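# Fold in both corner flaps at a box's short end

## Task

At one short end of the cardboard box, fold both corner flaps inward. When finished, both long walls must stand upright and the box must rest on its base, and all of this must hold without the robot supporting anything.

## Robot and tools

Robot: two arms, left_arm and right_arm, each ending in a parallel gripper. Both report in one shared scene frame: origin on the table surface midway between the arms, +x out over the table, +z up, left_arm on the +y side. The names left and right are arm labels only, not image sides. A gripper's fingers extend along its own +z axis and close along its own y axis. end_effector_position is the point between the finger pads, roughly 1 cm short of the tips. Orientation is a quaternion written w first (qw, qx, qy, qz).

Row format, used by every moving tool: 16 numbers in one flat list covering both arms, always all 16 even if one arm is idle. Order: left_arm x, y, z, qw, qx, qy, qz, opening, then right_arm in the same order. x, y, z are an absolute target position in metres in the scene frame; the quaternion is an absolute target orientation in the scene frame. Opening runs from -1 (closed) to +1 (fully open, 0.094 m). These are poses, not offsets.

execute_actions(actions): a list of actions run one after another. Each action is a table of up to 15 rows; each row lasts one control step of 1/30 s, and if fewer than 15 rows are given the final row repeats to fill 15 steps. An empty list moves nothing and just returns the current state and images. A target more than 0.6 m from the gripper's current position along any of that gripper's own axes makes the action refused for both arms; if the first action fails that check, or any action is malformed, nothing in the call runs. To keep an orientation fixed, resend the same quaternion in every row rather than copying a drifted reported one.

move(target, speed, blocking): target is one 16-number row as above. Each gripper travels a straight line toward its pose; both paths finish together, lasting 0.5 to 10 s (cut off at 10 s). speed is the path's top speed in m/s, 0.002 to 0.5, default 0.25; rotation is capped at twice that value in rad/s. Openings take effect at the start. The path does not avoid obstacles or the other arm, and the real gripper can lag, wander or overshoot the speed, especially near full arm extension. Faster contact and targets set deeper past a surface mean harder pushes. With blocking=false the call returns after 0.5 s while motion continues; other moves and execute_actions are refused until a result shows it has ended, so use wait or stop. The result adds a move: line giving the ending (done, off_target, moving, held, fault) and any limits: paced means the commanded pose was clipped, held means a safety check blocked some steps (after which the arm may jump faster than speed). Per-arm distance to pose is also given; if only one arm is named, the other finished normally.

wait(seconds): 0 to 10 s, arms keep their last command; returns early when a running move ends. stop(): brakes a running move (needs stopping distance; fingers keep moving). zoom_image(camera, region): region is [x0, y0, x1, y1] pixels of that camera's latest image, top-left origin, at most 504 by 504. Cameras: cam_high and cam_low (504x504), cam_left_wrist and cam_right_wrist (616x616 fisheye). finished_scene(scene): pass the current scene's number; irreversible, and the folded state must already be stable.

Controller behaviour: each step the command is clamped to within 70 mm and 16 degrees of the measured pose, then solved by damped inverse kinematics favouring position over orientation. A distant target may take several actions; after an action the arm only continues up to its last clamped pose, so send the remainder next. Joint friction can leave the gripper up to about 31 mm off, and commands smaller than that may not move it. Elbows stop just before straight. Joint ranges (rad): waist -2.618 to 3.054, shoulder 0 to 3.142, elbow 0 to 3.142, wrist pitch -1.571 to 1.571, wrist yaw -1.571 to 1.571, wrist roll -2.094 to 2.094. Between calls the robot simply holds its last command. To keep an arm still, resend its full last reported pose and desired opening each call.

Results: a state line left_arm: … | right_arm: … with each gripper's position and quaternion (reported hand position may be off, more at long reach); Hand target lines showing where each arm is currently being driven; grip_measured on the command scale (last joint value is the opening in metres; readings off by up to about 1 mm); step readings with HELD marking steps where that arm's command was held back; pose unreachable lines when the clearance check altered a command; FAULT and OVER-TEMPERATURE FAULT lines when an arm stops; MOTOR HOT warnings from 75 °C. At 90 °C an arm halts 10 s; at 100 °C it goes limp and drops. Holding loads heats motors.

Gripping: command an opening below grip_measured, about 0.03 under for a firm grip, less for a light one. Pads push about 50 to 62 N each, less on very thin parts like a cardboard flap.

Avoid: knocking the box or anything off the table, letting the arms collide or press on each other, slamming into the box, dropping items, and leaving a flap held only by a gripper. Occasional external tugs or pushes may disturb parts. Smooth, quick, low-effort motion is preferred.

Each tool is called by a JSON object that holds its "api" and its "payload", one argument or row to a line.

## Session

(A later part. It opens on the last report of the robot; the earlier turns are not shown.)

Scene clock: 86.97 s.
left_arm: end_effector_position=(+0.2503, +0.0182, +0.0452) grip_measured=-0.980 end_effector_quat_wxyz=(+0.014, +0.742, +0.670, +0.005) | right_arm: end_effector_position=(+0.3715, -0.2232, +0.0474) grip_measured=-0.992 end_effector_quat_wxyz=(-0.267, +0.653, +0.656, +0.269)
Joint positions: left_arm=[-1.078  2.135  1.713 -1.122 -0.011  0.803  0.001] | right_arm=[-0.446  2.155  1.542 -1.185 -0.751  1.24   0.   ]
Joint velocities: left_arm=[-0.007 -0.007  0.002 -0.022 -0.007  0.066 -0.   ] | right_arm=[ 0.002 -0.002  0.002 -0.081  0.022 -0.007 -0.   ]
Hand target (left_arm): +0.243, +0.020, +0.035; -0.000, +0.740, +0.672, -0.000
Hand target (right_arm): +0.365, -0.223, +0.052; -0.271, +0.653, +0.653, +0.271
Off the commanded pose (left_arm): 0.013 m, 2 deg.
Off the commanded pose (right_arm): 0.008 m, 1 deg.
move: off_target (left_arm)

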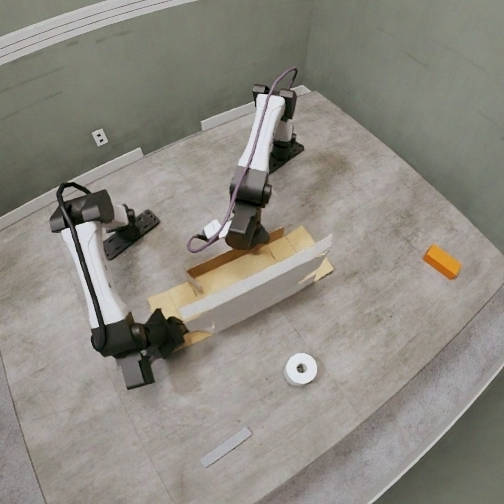

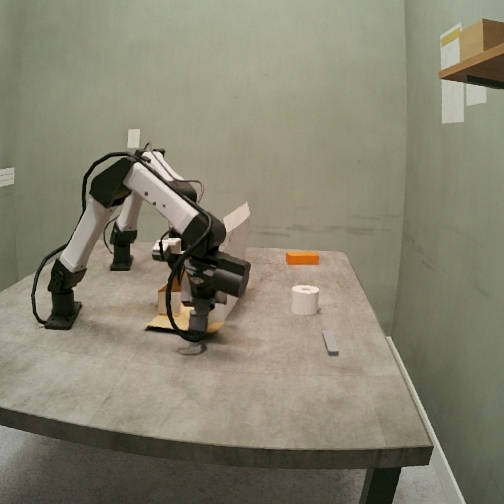

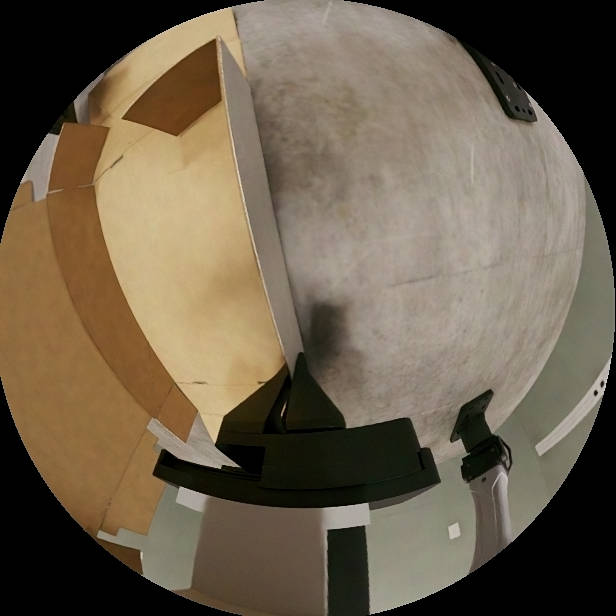

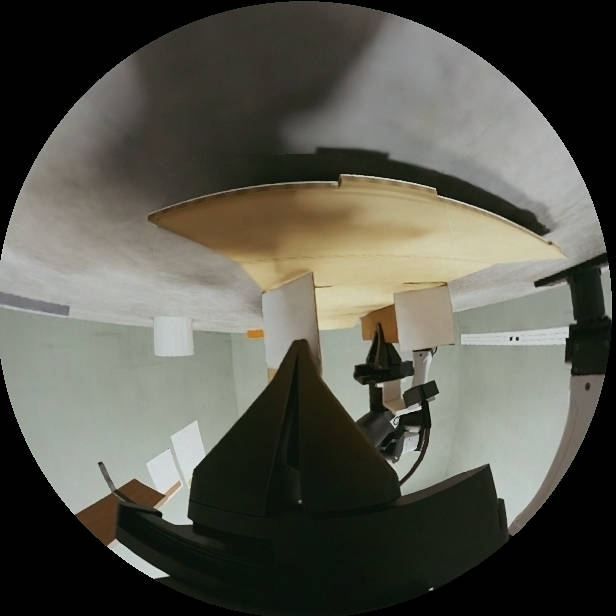

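{"api": "move", "payload": {
  "target": [0.243,0.02,0.035,0,0.74,0.672,0,-1,0.34,-0.2,0.056,-0.271,0.653,0.653,0.271,-1],
  "speed": 0.04
}}

{"api": "move", "payload": {
  "target": [0.243,0.02,0.035,0,0.74,0.672,0,-1,0.345,-0.168,0.054,-0.24,0.665,0.665,0.24,-1],
  "speed": 0.04
}}

{"api": "move", "payload": {
  "target": [0.25,0.02,0.045,0,0.74,0.672,0,0,0.3,-0.3,0.1,-0.183,0.683,0.683,0.183,-1]
}}

{"api": "move", "payload": {
  "target": [0.25,0.02,0.12,0,0.74,0.672,0,0,0.2,-0.33,0.14,-0.1,0.7,0.7,0.1,-1]
}}

Scene clock: 95.63 s.
left_arm: end_effector_position=(+0.2504, +0.0180, +0.0452) grip_measured=-0.980 end_effector_quat_wxyz=(+0.014, +0.741, +0.671, +0.005) | right_arm: end_effector_position=(+0.3441, -0.2055, +0.0514) grip_measured=-0.992 end_effector_quat_wxyz=(-0.269, +0.655, +0.654, +0.267)
Joint positions: left_arm=[-1.078  2.135  1.713 -1.121 -0.011  0.799  0.001] | right_arm=[-0.415  2.035  1.373 -1.11  -0.756  1.286  0.   ]
Joint velocities: left_arm=[-0.002 -0.032 -0.002 -0.081 -0.007 -0.022 -0.001] | right_arm=[-0.017  0.002  0.012 -0.007 -0.066 -0.007 -0.   ]
Hand target (left_arm): +0.243, +0.020, +0.035; -0.000, +0.740, +0.672, -0.000
Hand target (right_arm): +0.340, -0.201, +0.056; -0.271, +0.653, +0.653, +0.271
Off the commanded pose (left_arm): 0.013 m, 2 deg.
Off the commanded pose (right_arm): 0.008 m, 1 deg.
move: off_target (left_arm)

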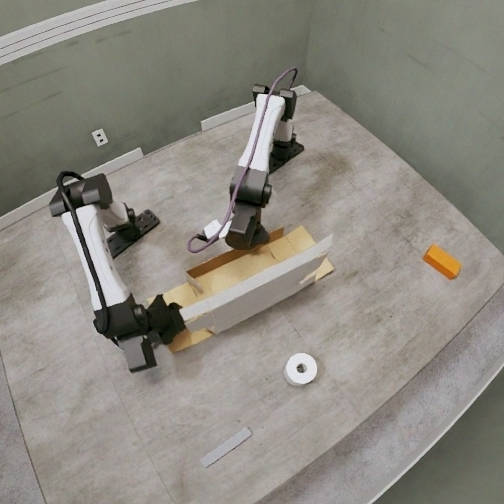

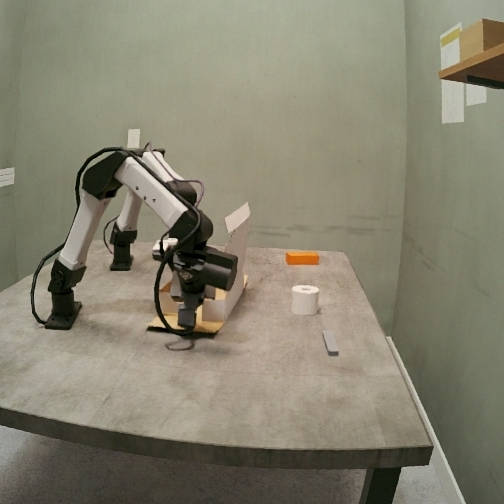

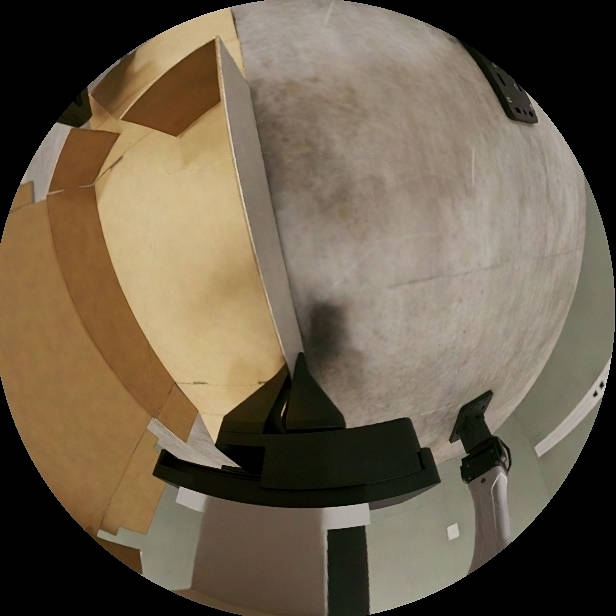

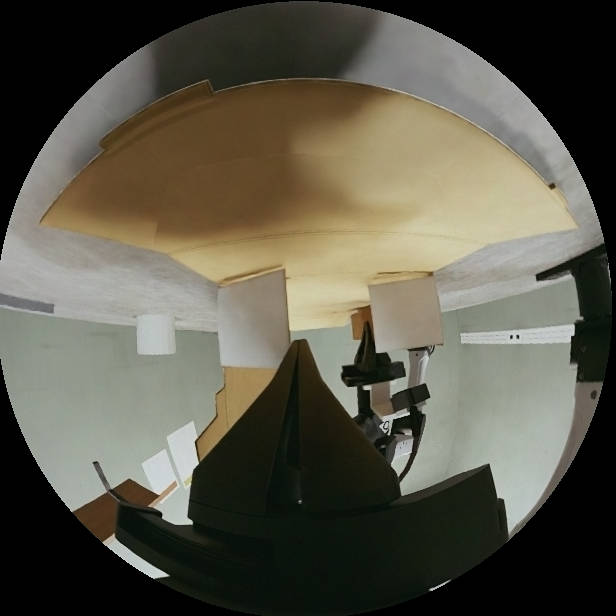

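Scene clock: 96.97 s.
left_arm: end_effector_position=(+0.2511, +0.0173, +0.0453) grip_measured=-0.980 end_effector_quat_wxyz=(+0.016, +0.737, +0.676, +0.005) | right_arm: end_effector_position=(+0.3450, -0.1703, +0.0511) grip_measured=-0.992 end_effector_quat_wxyz=(-0.249, +0.667, +0.662, +0.235)
Joint positions: left_arm=[-1.078  2.135  1.713 -1.117 -0.011  0.786  0.001] | right_arm=[-0.286  1.979  1.334 -1.011 -0.695  1.469  0.   ]
Joint velocities: left_arm=[ 0.002  0.002  0.007 -0.037  0.007  0.022  0.   ] | right_arm=[-0.007 -0.012 -0.002 -0.007  0.037  0.037  0.   ]
Hand target (left_arm): +0.243, +0.020, +0.035; -0.000, +0.740, +0.673, +0.000
Hand target (right_arm): +0.345, -0.169, +0.053; -0.239, +0.666, +0.665, +0.239
Off the commanded pose (left_arm): 0.013 m, 2 deg.
Off the commanded pose (right_arm): 0.004 m, 1 deg.
move: off_target (left_arm)

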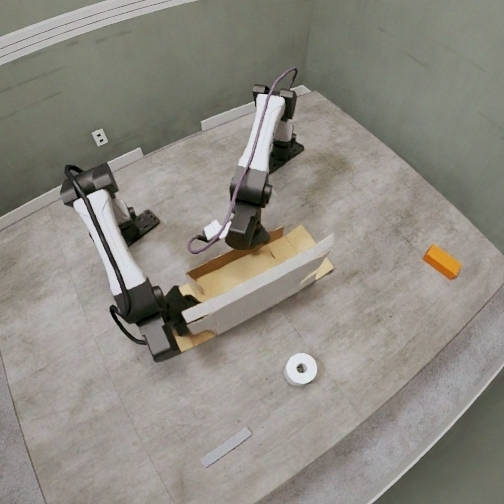

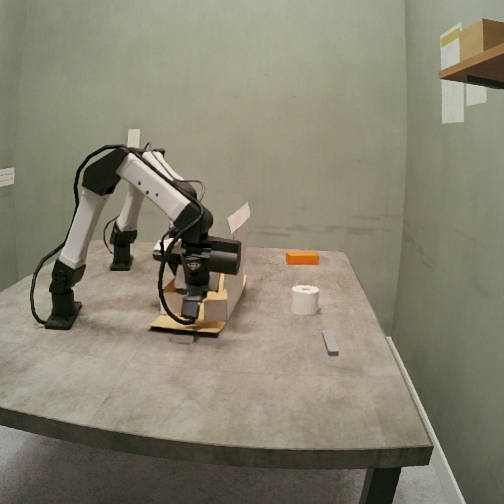

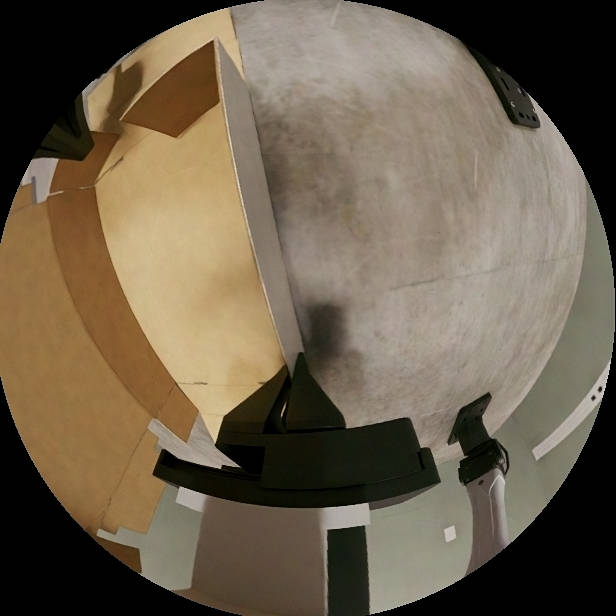

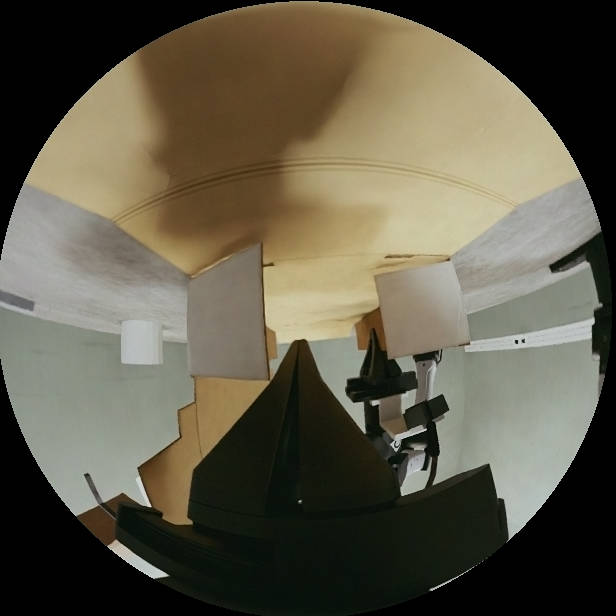

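Scene clock: 98.23 s.
left_arm: end_effector_position=(+0.2485, +0.0201, +0.0487) grip_measured=-0.003 end_effector_quat_wxyz=(+0.007, +0.741, +0.672, +0.005) | right_arm: end_effector_position=(+0.2978, -0.2964, +0.0913) grip_measured=-0.992 end_effector_quat_wxyz=(-0.201, +0.687, +0.674, +0.183)
Joint positions: left_arm=[-1.078  2.135  1.728 -1.15  -0.01   0.797  0.047] | right_arm=[-0.622  1.892  1.433 -1.373 -0.491  1.111  0.   ]
Joint velocities: left_arm=[ 0.012 -0.007  0.002 -0.081 -0.022  0.022 -0.002] | right_arm=[ 0.007 -0.002  0.002 -0.007  0.051 -0.051 -0.   ]
Hand target (left_arm): +0.250, +0.020, +0.045; +0.000, +0.740, +0.672, -0.000
Hand target (right_arm): +0.302, -0.299, +0.101; -0.185, +0.683, +0.682, +0.186
Off the commanded pose (left_arm): 0.004 m, 1 deg.
Off the commanded pose (right_arm): 0.010 m, 2 deg.
move: done

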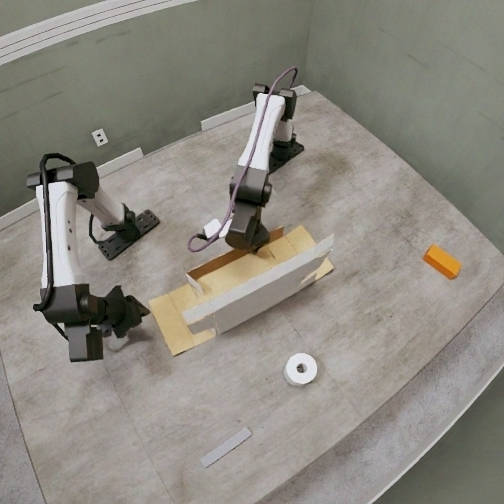

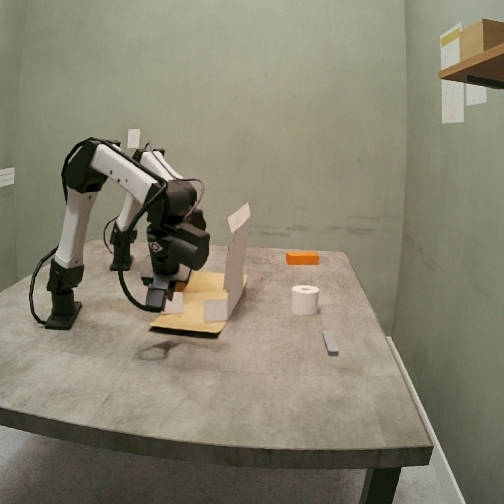

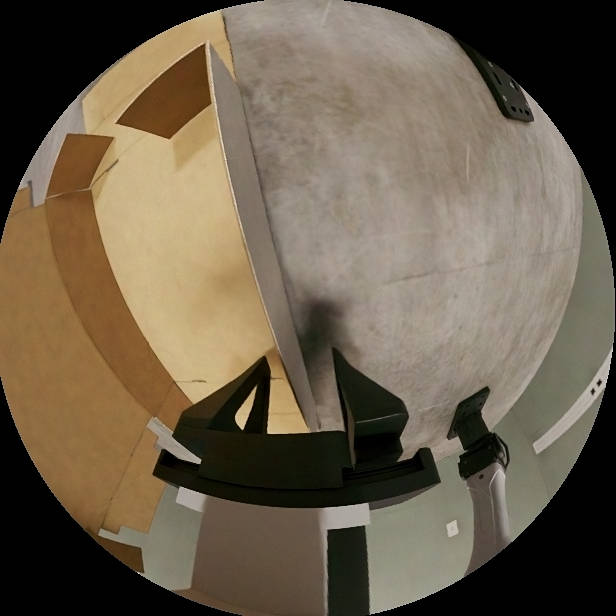

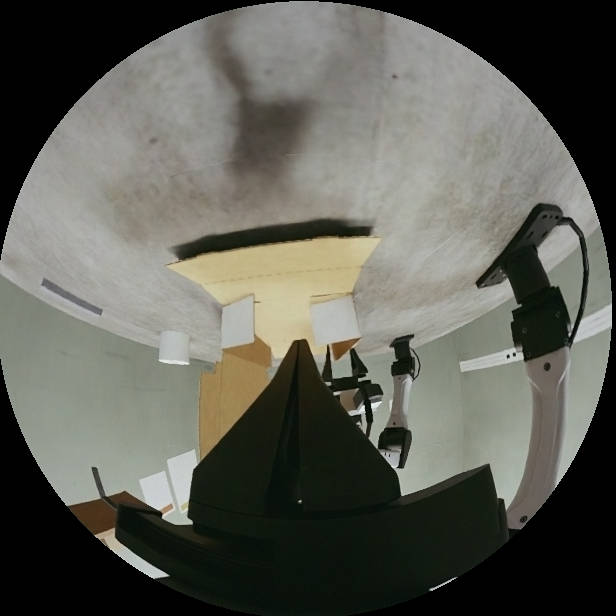

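Scene clock: 99.43 s.
left_arm: end_effector_position=(+0.2479, +0.0207, +0.1186) grip_measured=-0.003 end_effector_quat_wxyz=(+0.001, +0.741, +0.672, +0.005) | right_arm: end_effector_position=(+0.2104, -0.3328, +0.1429) grip_measured=-0.992 end_effector_quat_wxyz=(-0.092, +0.699, +0.700, +0.108)
Joint positions: left_arm=[-1.078  2.135  2.006 -1.439 -0.009  0.797  0.047] | right_arm=[-0.758  1.502  1.279 -1.48  -0.253  1.003  0.   ]
Joint velocities: left_arm=[-0.002  0.022 -0.017 -0.081  0.037 -0.007 -0.   ] | right_arm=[-0.012 -0.012 -0.002 -0.051 -0.037  0.007 -0.001]
Hand target (left_arm): +0.249, +0.021, +0.120; +0.000, +0.740, +0.672, -0.000
Hand target (right_arm): +0.202, -0.331, +0.140; -0.100, +0.700, +0.699, +0.103
Off the commanded pose (left_arm): 0.003 m, 1 deg.
Off the commanded pose (right_arm): 0.011 m, 1 deg.
move: off_target (right_arm)

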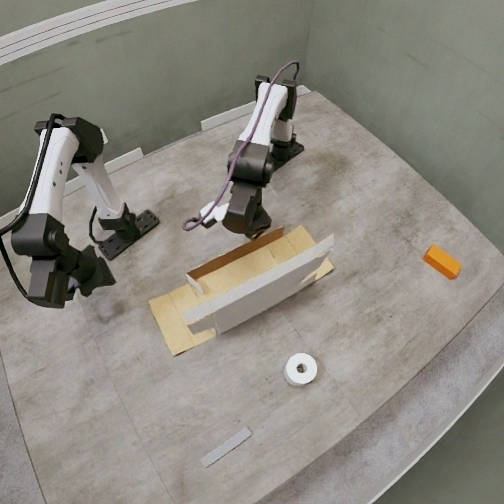

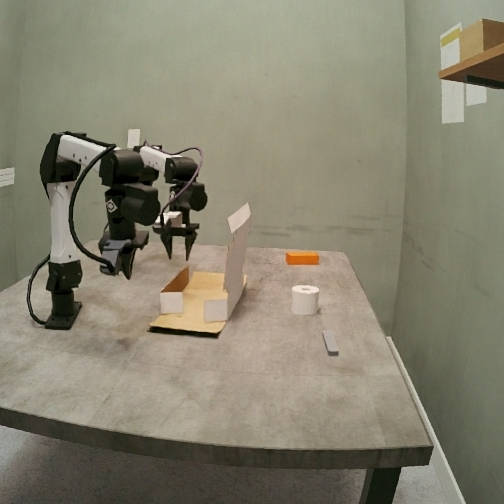

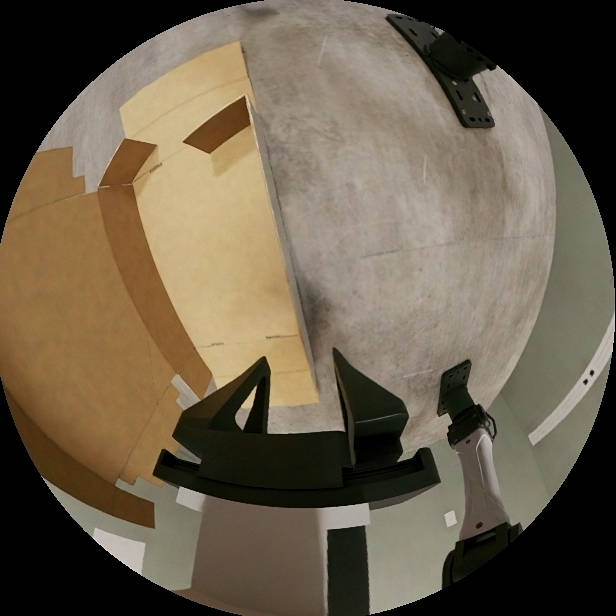

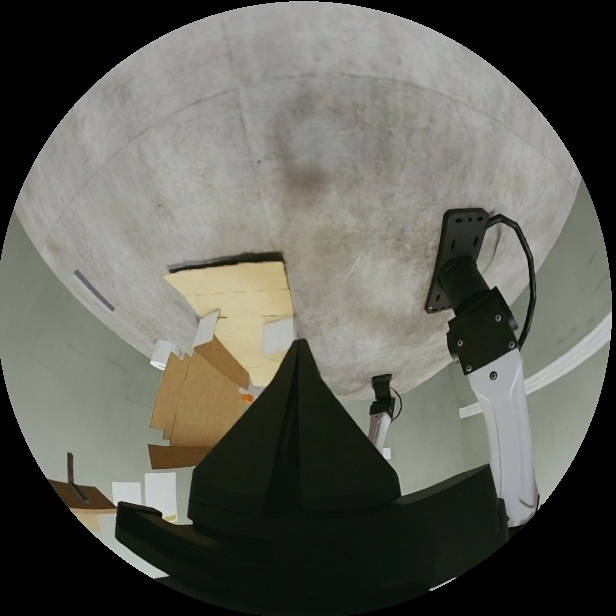

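The far flap is only about 65° in; push it again.

{"api": "move", "payload": {
  "target": [0.25,0.02,0.04,0,0.74,0.672,0,0,0.375,-0.27,0.06,-0.271,0.653,0.653,0.271,-1],
  "speed": 0.15
}}

{"api": "move", "payload": {
  "target": [0.25,0.02,0.04,0,0.74,0.672,0,-1,0.375,-0.23,0.055,-0.271,0.653,0.653,0.271,-1],
  "speed": 0.05
}}

{"api": "move", "payload": {
  "target": [0.25,0.02,0.04,0,0.74,0.672,0,-1,0.368,-0.165,0.055,-0.271,0.653,0.653,0.271,-1],
  "speed": 0.04
}}

{"api": "move", "payload": {
  "target": [0.25,0.02,0.045,0,0.74,0.672,0,0,0.35,-0.28,0.07,-0.271,0.653,0.653,0.271,-1]
}}

{"api": "move", "payload": {
  "target": [0.25,0.02,0.12,0,0.74,0.672,0,0,0.33,-0.3,0.11,-0.183,0.683,0.683,0.183,-1]
}}

Scene clock: 112.47 s.
left_arm: end_effector_position=(+0.2533, +0.0142, +0.0567) grip_measured=-0.003 end_effector_quat_wxyz=(+0.020, +0.740, +0.672, +0.004) | right_arm: end_effector_position=(+0.3675, -0.2699, +0.0557) grip_measured=-0.992 end_effector_quat_wxyz=(-0.272, +0.655, +0.654, +0.262)
Joint positions: left_arm=[-1.078  2.135  1.759 -1.155 -0.009  0.797  0.047] | right_arm=[-0.561  2.221  1.676 -1.367 -0.711  1.091  0.   ]
Joint velocities: left_arm=[-0.007  0.012 -0.002 -0.037 -0.051  0.037 -0.   ] | right_arm=[-0.012 -0.012 -0.002  0.022  0.051 -0.037 -0.   ]
Hand target (left_arm): +0.251, +0.019, +0.040; +0.000, +0.740, +0.672, -0.000
Hand target (right_arm): +0.373, -0.268, +0.059; -0.272, +0.653, +0.654, +0.267
Off the commanded pose (left_arm): 0.018 m, 2 deg.
Off the commanded pose (right_arm): 0.009 m, 1 deg.
move: off_target (left_arm)

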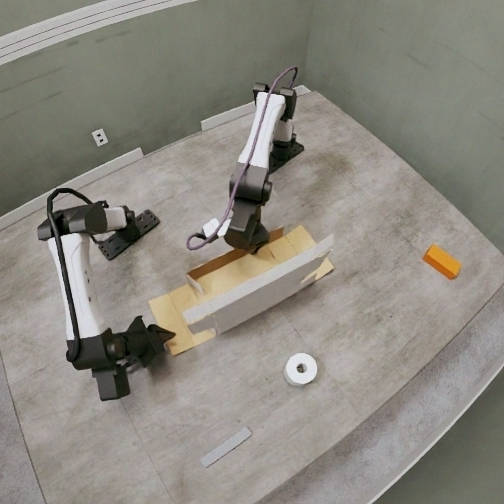

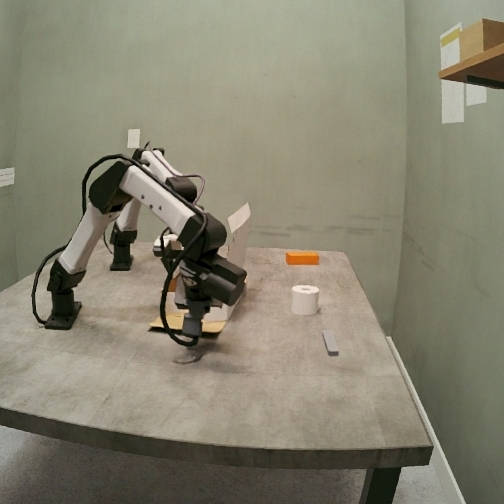

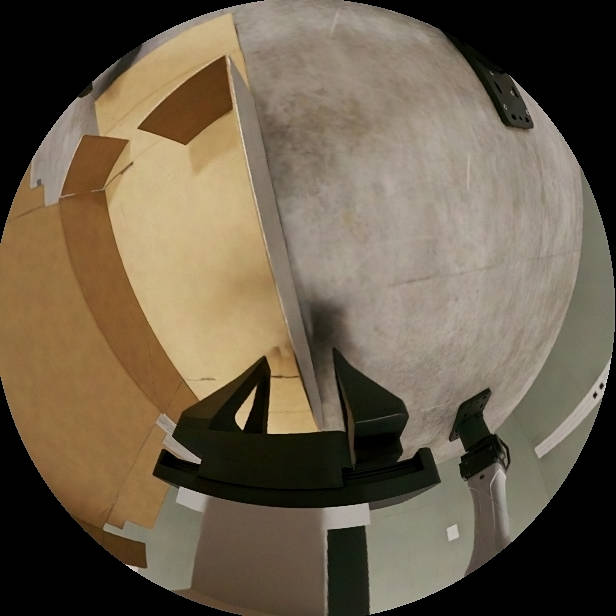

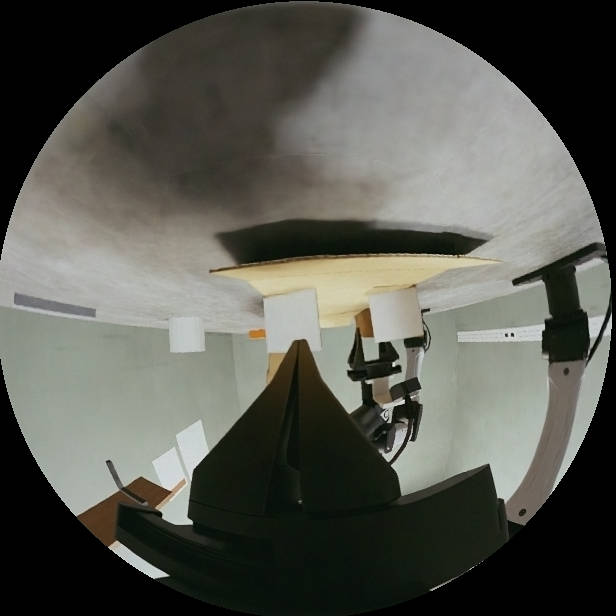

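Scene clock: 113.63 s.
left_arm: end_effector_position=(+0.2534, +0.0141, +0.0567) grip_measured=-0.980 end_effector_quat_wxyz=(+0.020, +0.740, +0.672, +0.004) | right_arm: end_effector_position=(+0.3760, -0.2340, +0.0495) grip_measured=-0.992 end_effector_quat_wxyz=(-0.273, +0.654, +0.654, +0.264)
Joint positions: left_arm=[-1.078  2.135  1.759 -1.154 -0.009  0.797  0.001] | right_arm=[-0.469  2.195  1.614 -1.253 -0.743  1.207  0.   ]
Joint velocities: left_arm=[-0.012 -0.002  0.002  0.022 -0.051 -0.081 -0.001] | right_arm=[ 0.012 -0.007  0.002 -0.007 -0.007 -0.051  0.001]
Hand target (left_arm): +0.250, +0.020, +0.040; +0.000, +0.740, +0.672, -0.000
Hand target (right_arm): +0.374, -0.230, +0.055; -0.271, +0.653, +0.653, +0.270
Off the commanded pose (left_arm): 0.018 m, 2 deg.
Off the commanded pose (right_arm): 0.007 m, 1 deg.
move: off_target (left_arm)

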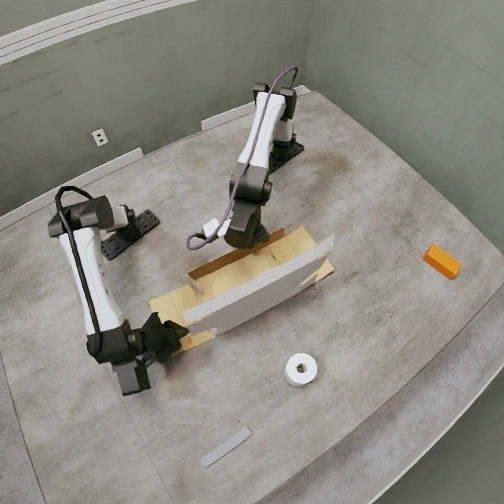

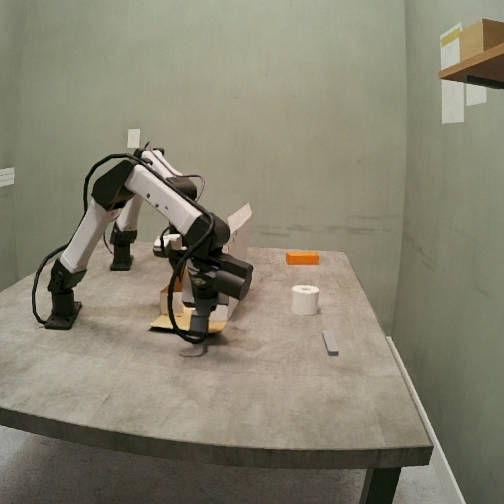

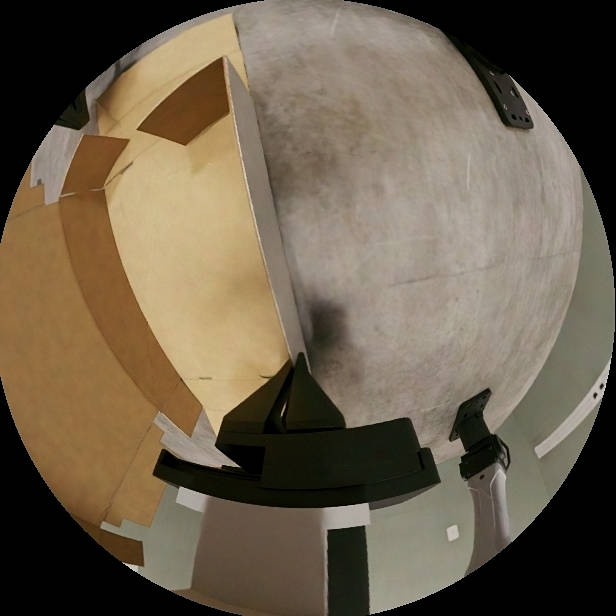

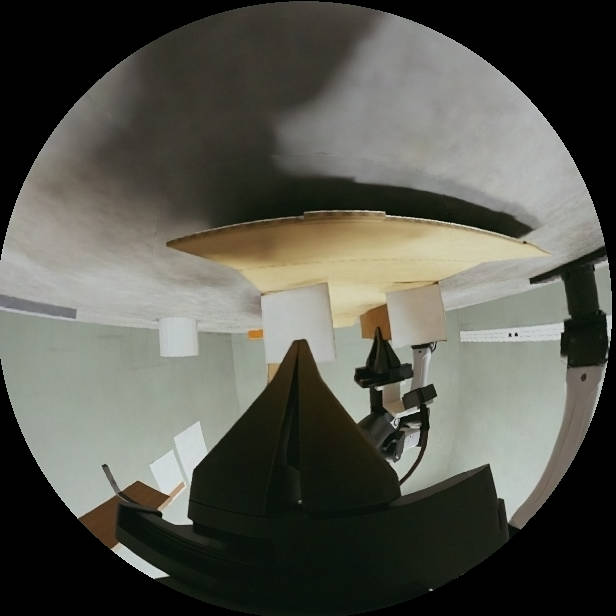

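Scene clock: 115.67 s.
left_arm: end_effector_position=(+0.2512, +0.0249, +0.0565) grip_measured=-0.980 end_effector_quat_wxyz=(+0.001, +0.729, +0.685, +0.006) | right_arm: end_effector_position=(+0.3778, -0.1840, +0.0472) grip_measured=-0.992 end_effector_quat_wxyz=(-0.253, +0.668, +0.646, +0.267)
Joint positions: left_arm=[-1.066  2.135  1.759 -1.194 -0.011  0.774  0.001] | right_arm=[-0.336  2.087  1.453 -1.016 -0.751  1.445  0.   ]
Joint velocities: left_arm=[-0.007  0.002  0.002 -0.022 -0.066 -0.037 -0.   ] | right_arm=[ 0.007  0.002  0.007  0.007 -0.007 -0.007 -0.001]
Hand target (left_arm): +0.250, +0.020, +0.040; -0.001, +0.740, +0.672, +0.000
Hand target (right_arm): +0.367, -0.167, +0.054; -0.270, +0.654, +0.653, +0.270
Off the commanded pose (left_arm): 0.017 m, 2 deg.
Off the commanded pose (right_arm): 0.023 m, 3 deg.
move: off_target (left_arm, right_arm)

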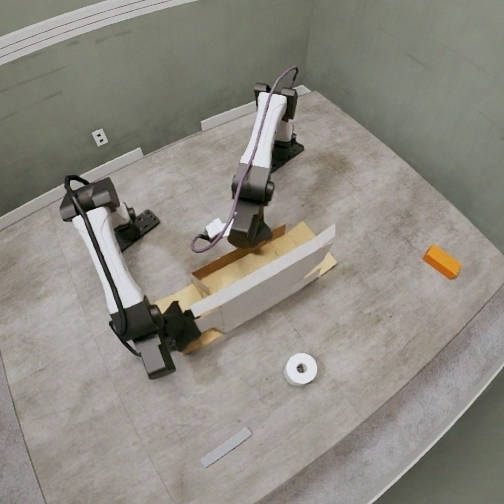

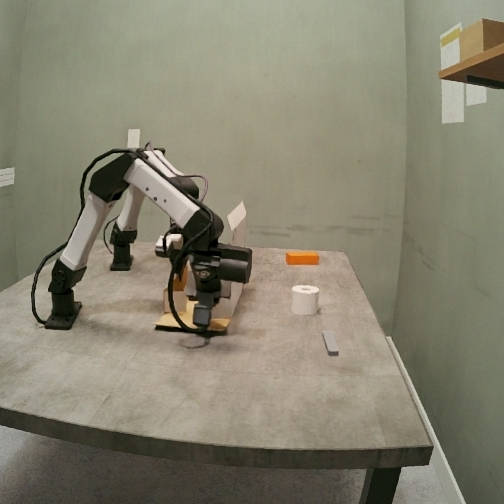

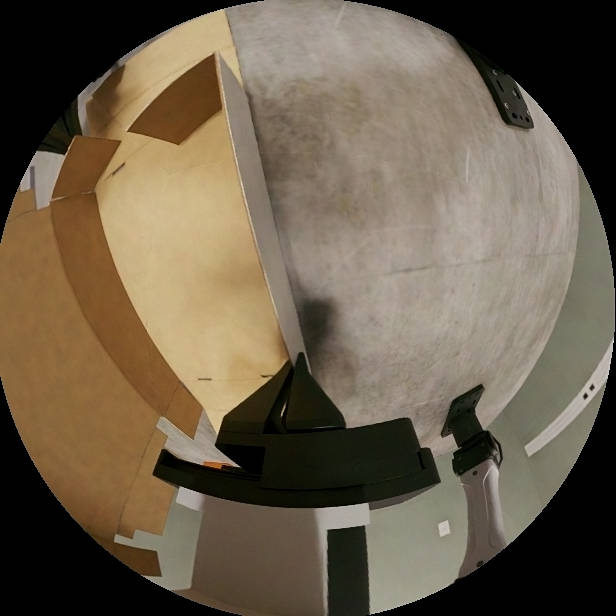

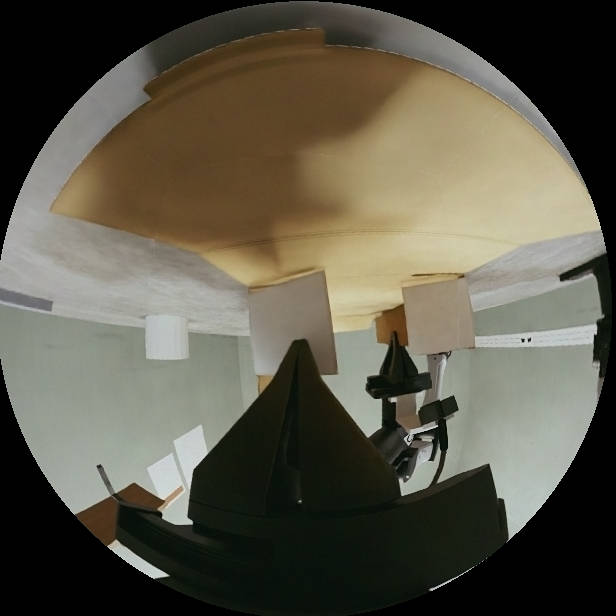

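Scene clock: 116.80 s.
left_arm: end_effector_position=(+0.2548, +0.0201, +0.0566) grip_measured=-0.003 end_effector_quat_wxyz=(+0.013, +0.737, +0.676, +0.004) | right_arm: end_effector_position=(+0.3483, -0.2796, +0.0703) grip_measured=-0.992 end_effector_quat_wxyz=(-0.274, +0.657, +0.646, +0.275)
Joint positions: left_arm=[-1.066  2.135  1.759 -1.169 -0.01   0.797  0.047] | right_arm=[-0.613  2.154  1.613 -1.405 -0.723  1.04   0.   ]
Joint velocities: left_arm=[-0.007  0.007 -0.002  0.007  0.007  0.007  0.001] | right_arm=[ 0.002  0.007  0.007 -0.051  0.037  0.051 -0.   ]
Hand target (left_arm): +0.250, +0.020, +0.045; -0.000, +0.740, +0.672, -0.000
Hand target (right_arm): +0.352, -0.279, +0.071; -0.273, +0.652, +0.653, +0.273
Off the commanded pose (left_arm): 0.013 m, 2 deg.
Off the commanded pose (right_arm): 0.002 m, 1 deg.
move: off_target (left_arm)

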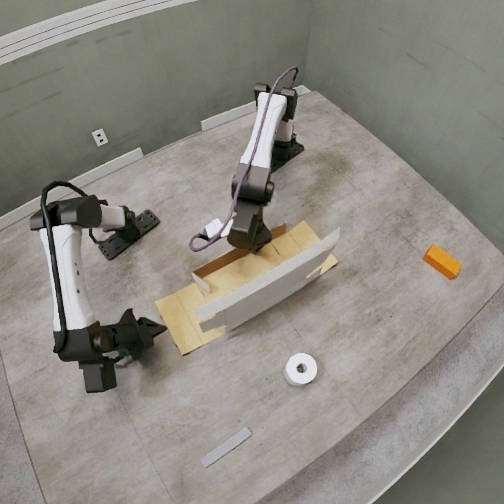

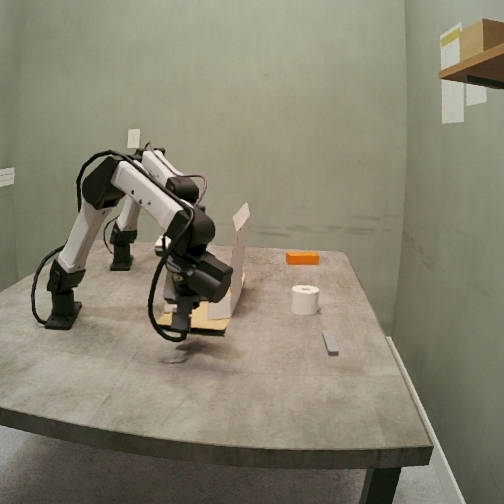

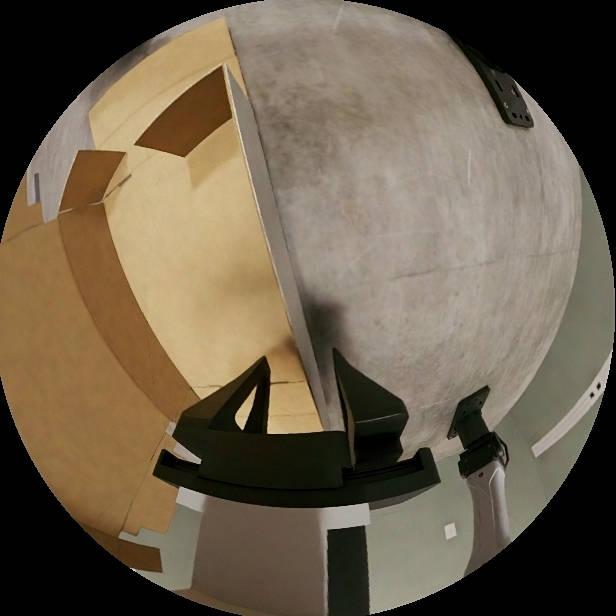

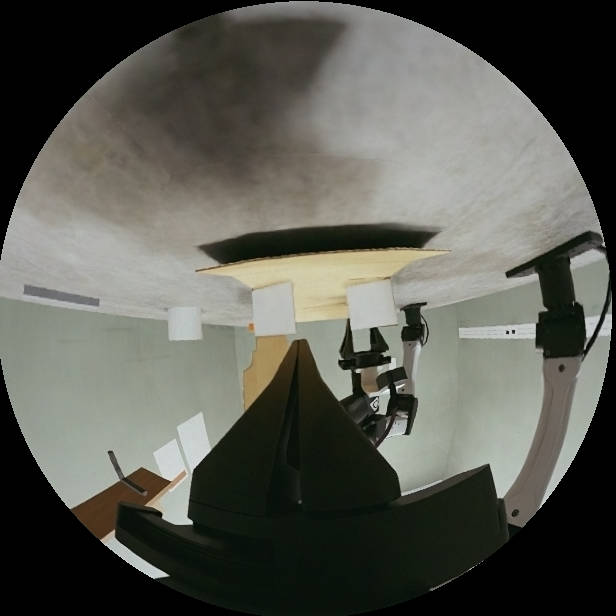

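Scene clock: 118.00 s.
left_arm: end_effector_position=(+0.2516, +0.0238, +0.1187) grip_measured=-0.003 end_effector_quat_wxyz=(+0.002, +0.737, +0.676, +0.005) | right_arm: end_effector_position=(+0.3307, -0.3024, +0.1024) grip_measured=-0.992 end_effector_quat_wxyz=(-0.189, +0.685, +0.679, +0.186)
Joint positions: left_arm=[-1.066  2.135  2.006 -1.439 -0.009  0.797  0.047] | right_arm=[-0.598  1.984  1.613 -1.424 -0.491  1.133  0.   ]
Joint velocities: left_arm=[ 0.002 -0.002 -0.002 -0.007 -0.066  0.007  0.001] | right_arm=[-0.017 -0.002 -0.002 -0.022  0.022 -0.007 -0.001]
Hand target (left_arm): +0.249, +0.021, +0.120; +0.000, +0.740, +0.672, -0.000
Hand target (right_arm): +0.331, -0.301, +0.110; -0.181, +0.684, +0.682, +0.184
Off the commanded pose (left_arm): 0.004 m, 1 deg.
Off the commanded pose (right_arm): 0.008 m, 1 deg.
move: done

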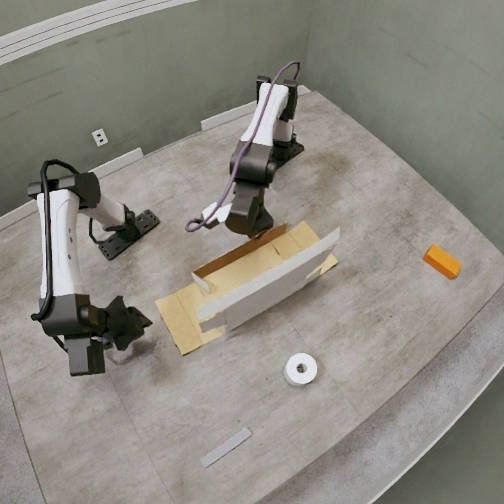

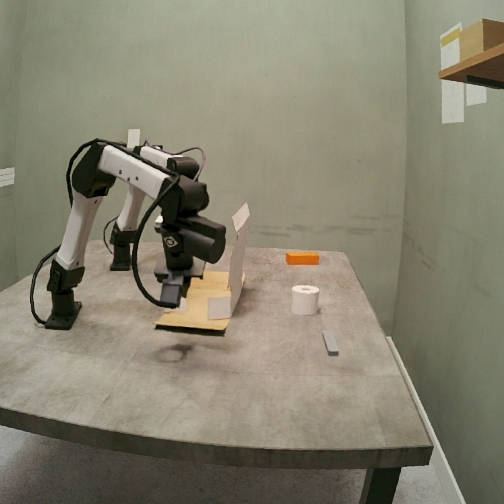

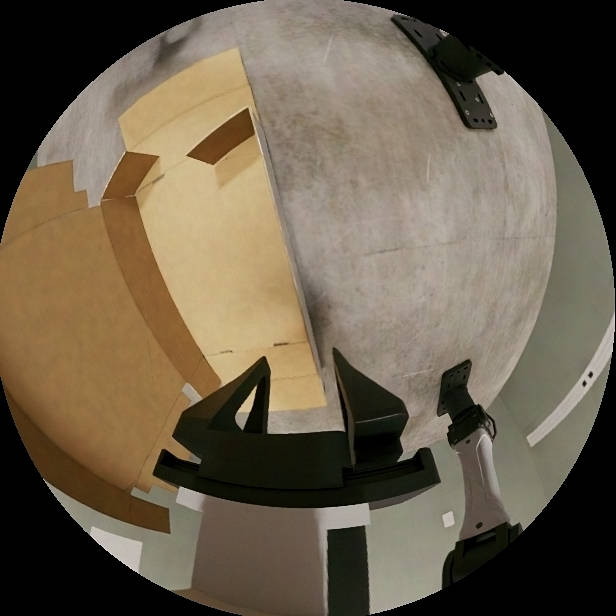

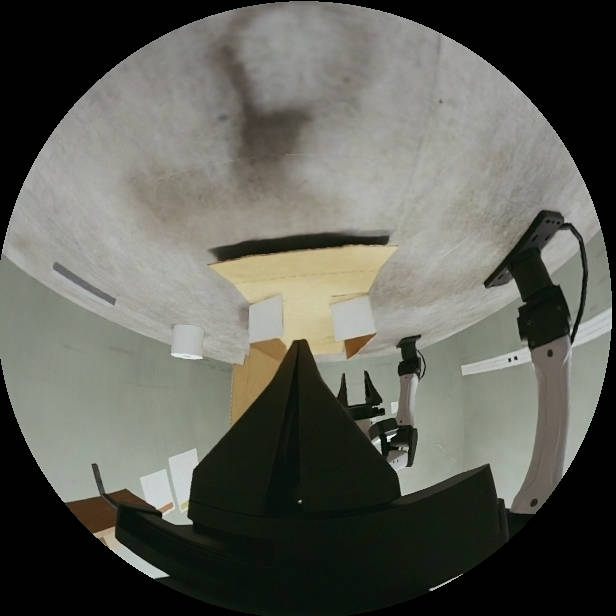

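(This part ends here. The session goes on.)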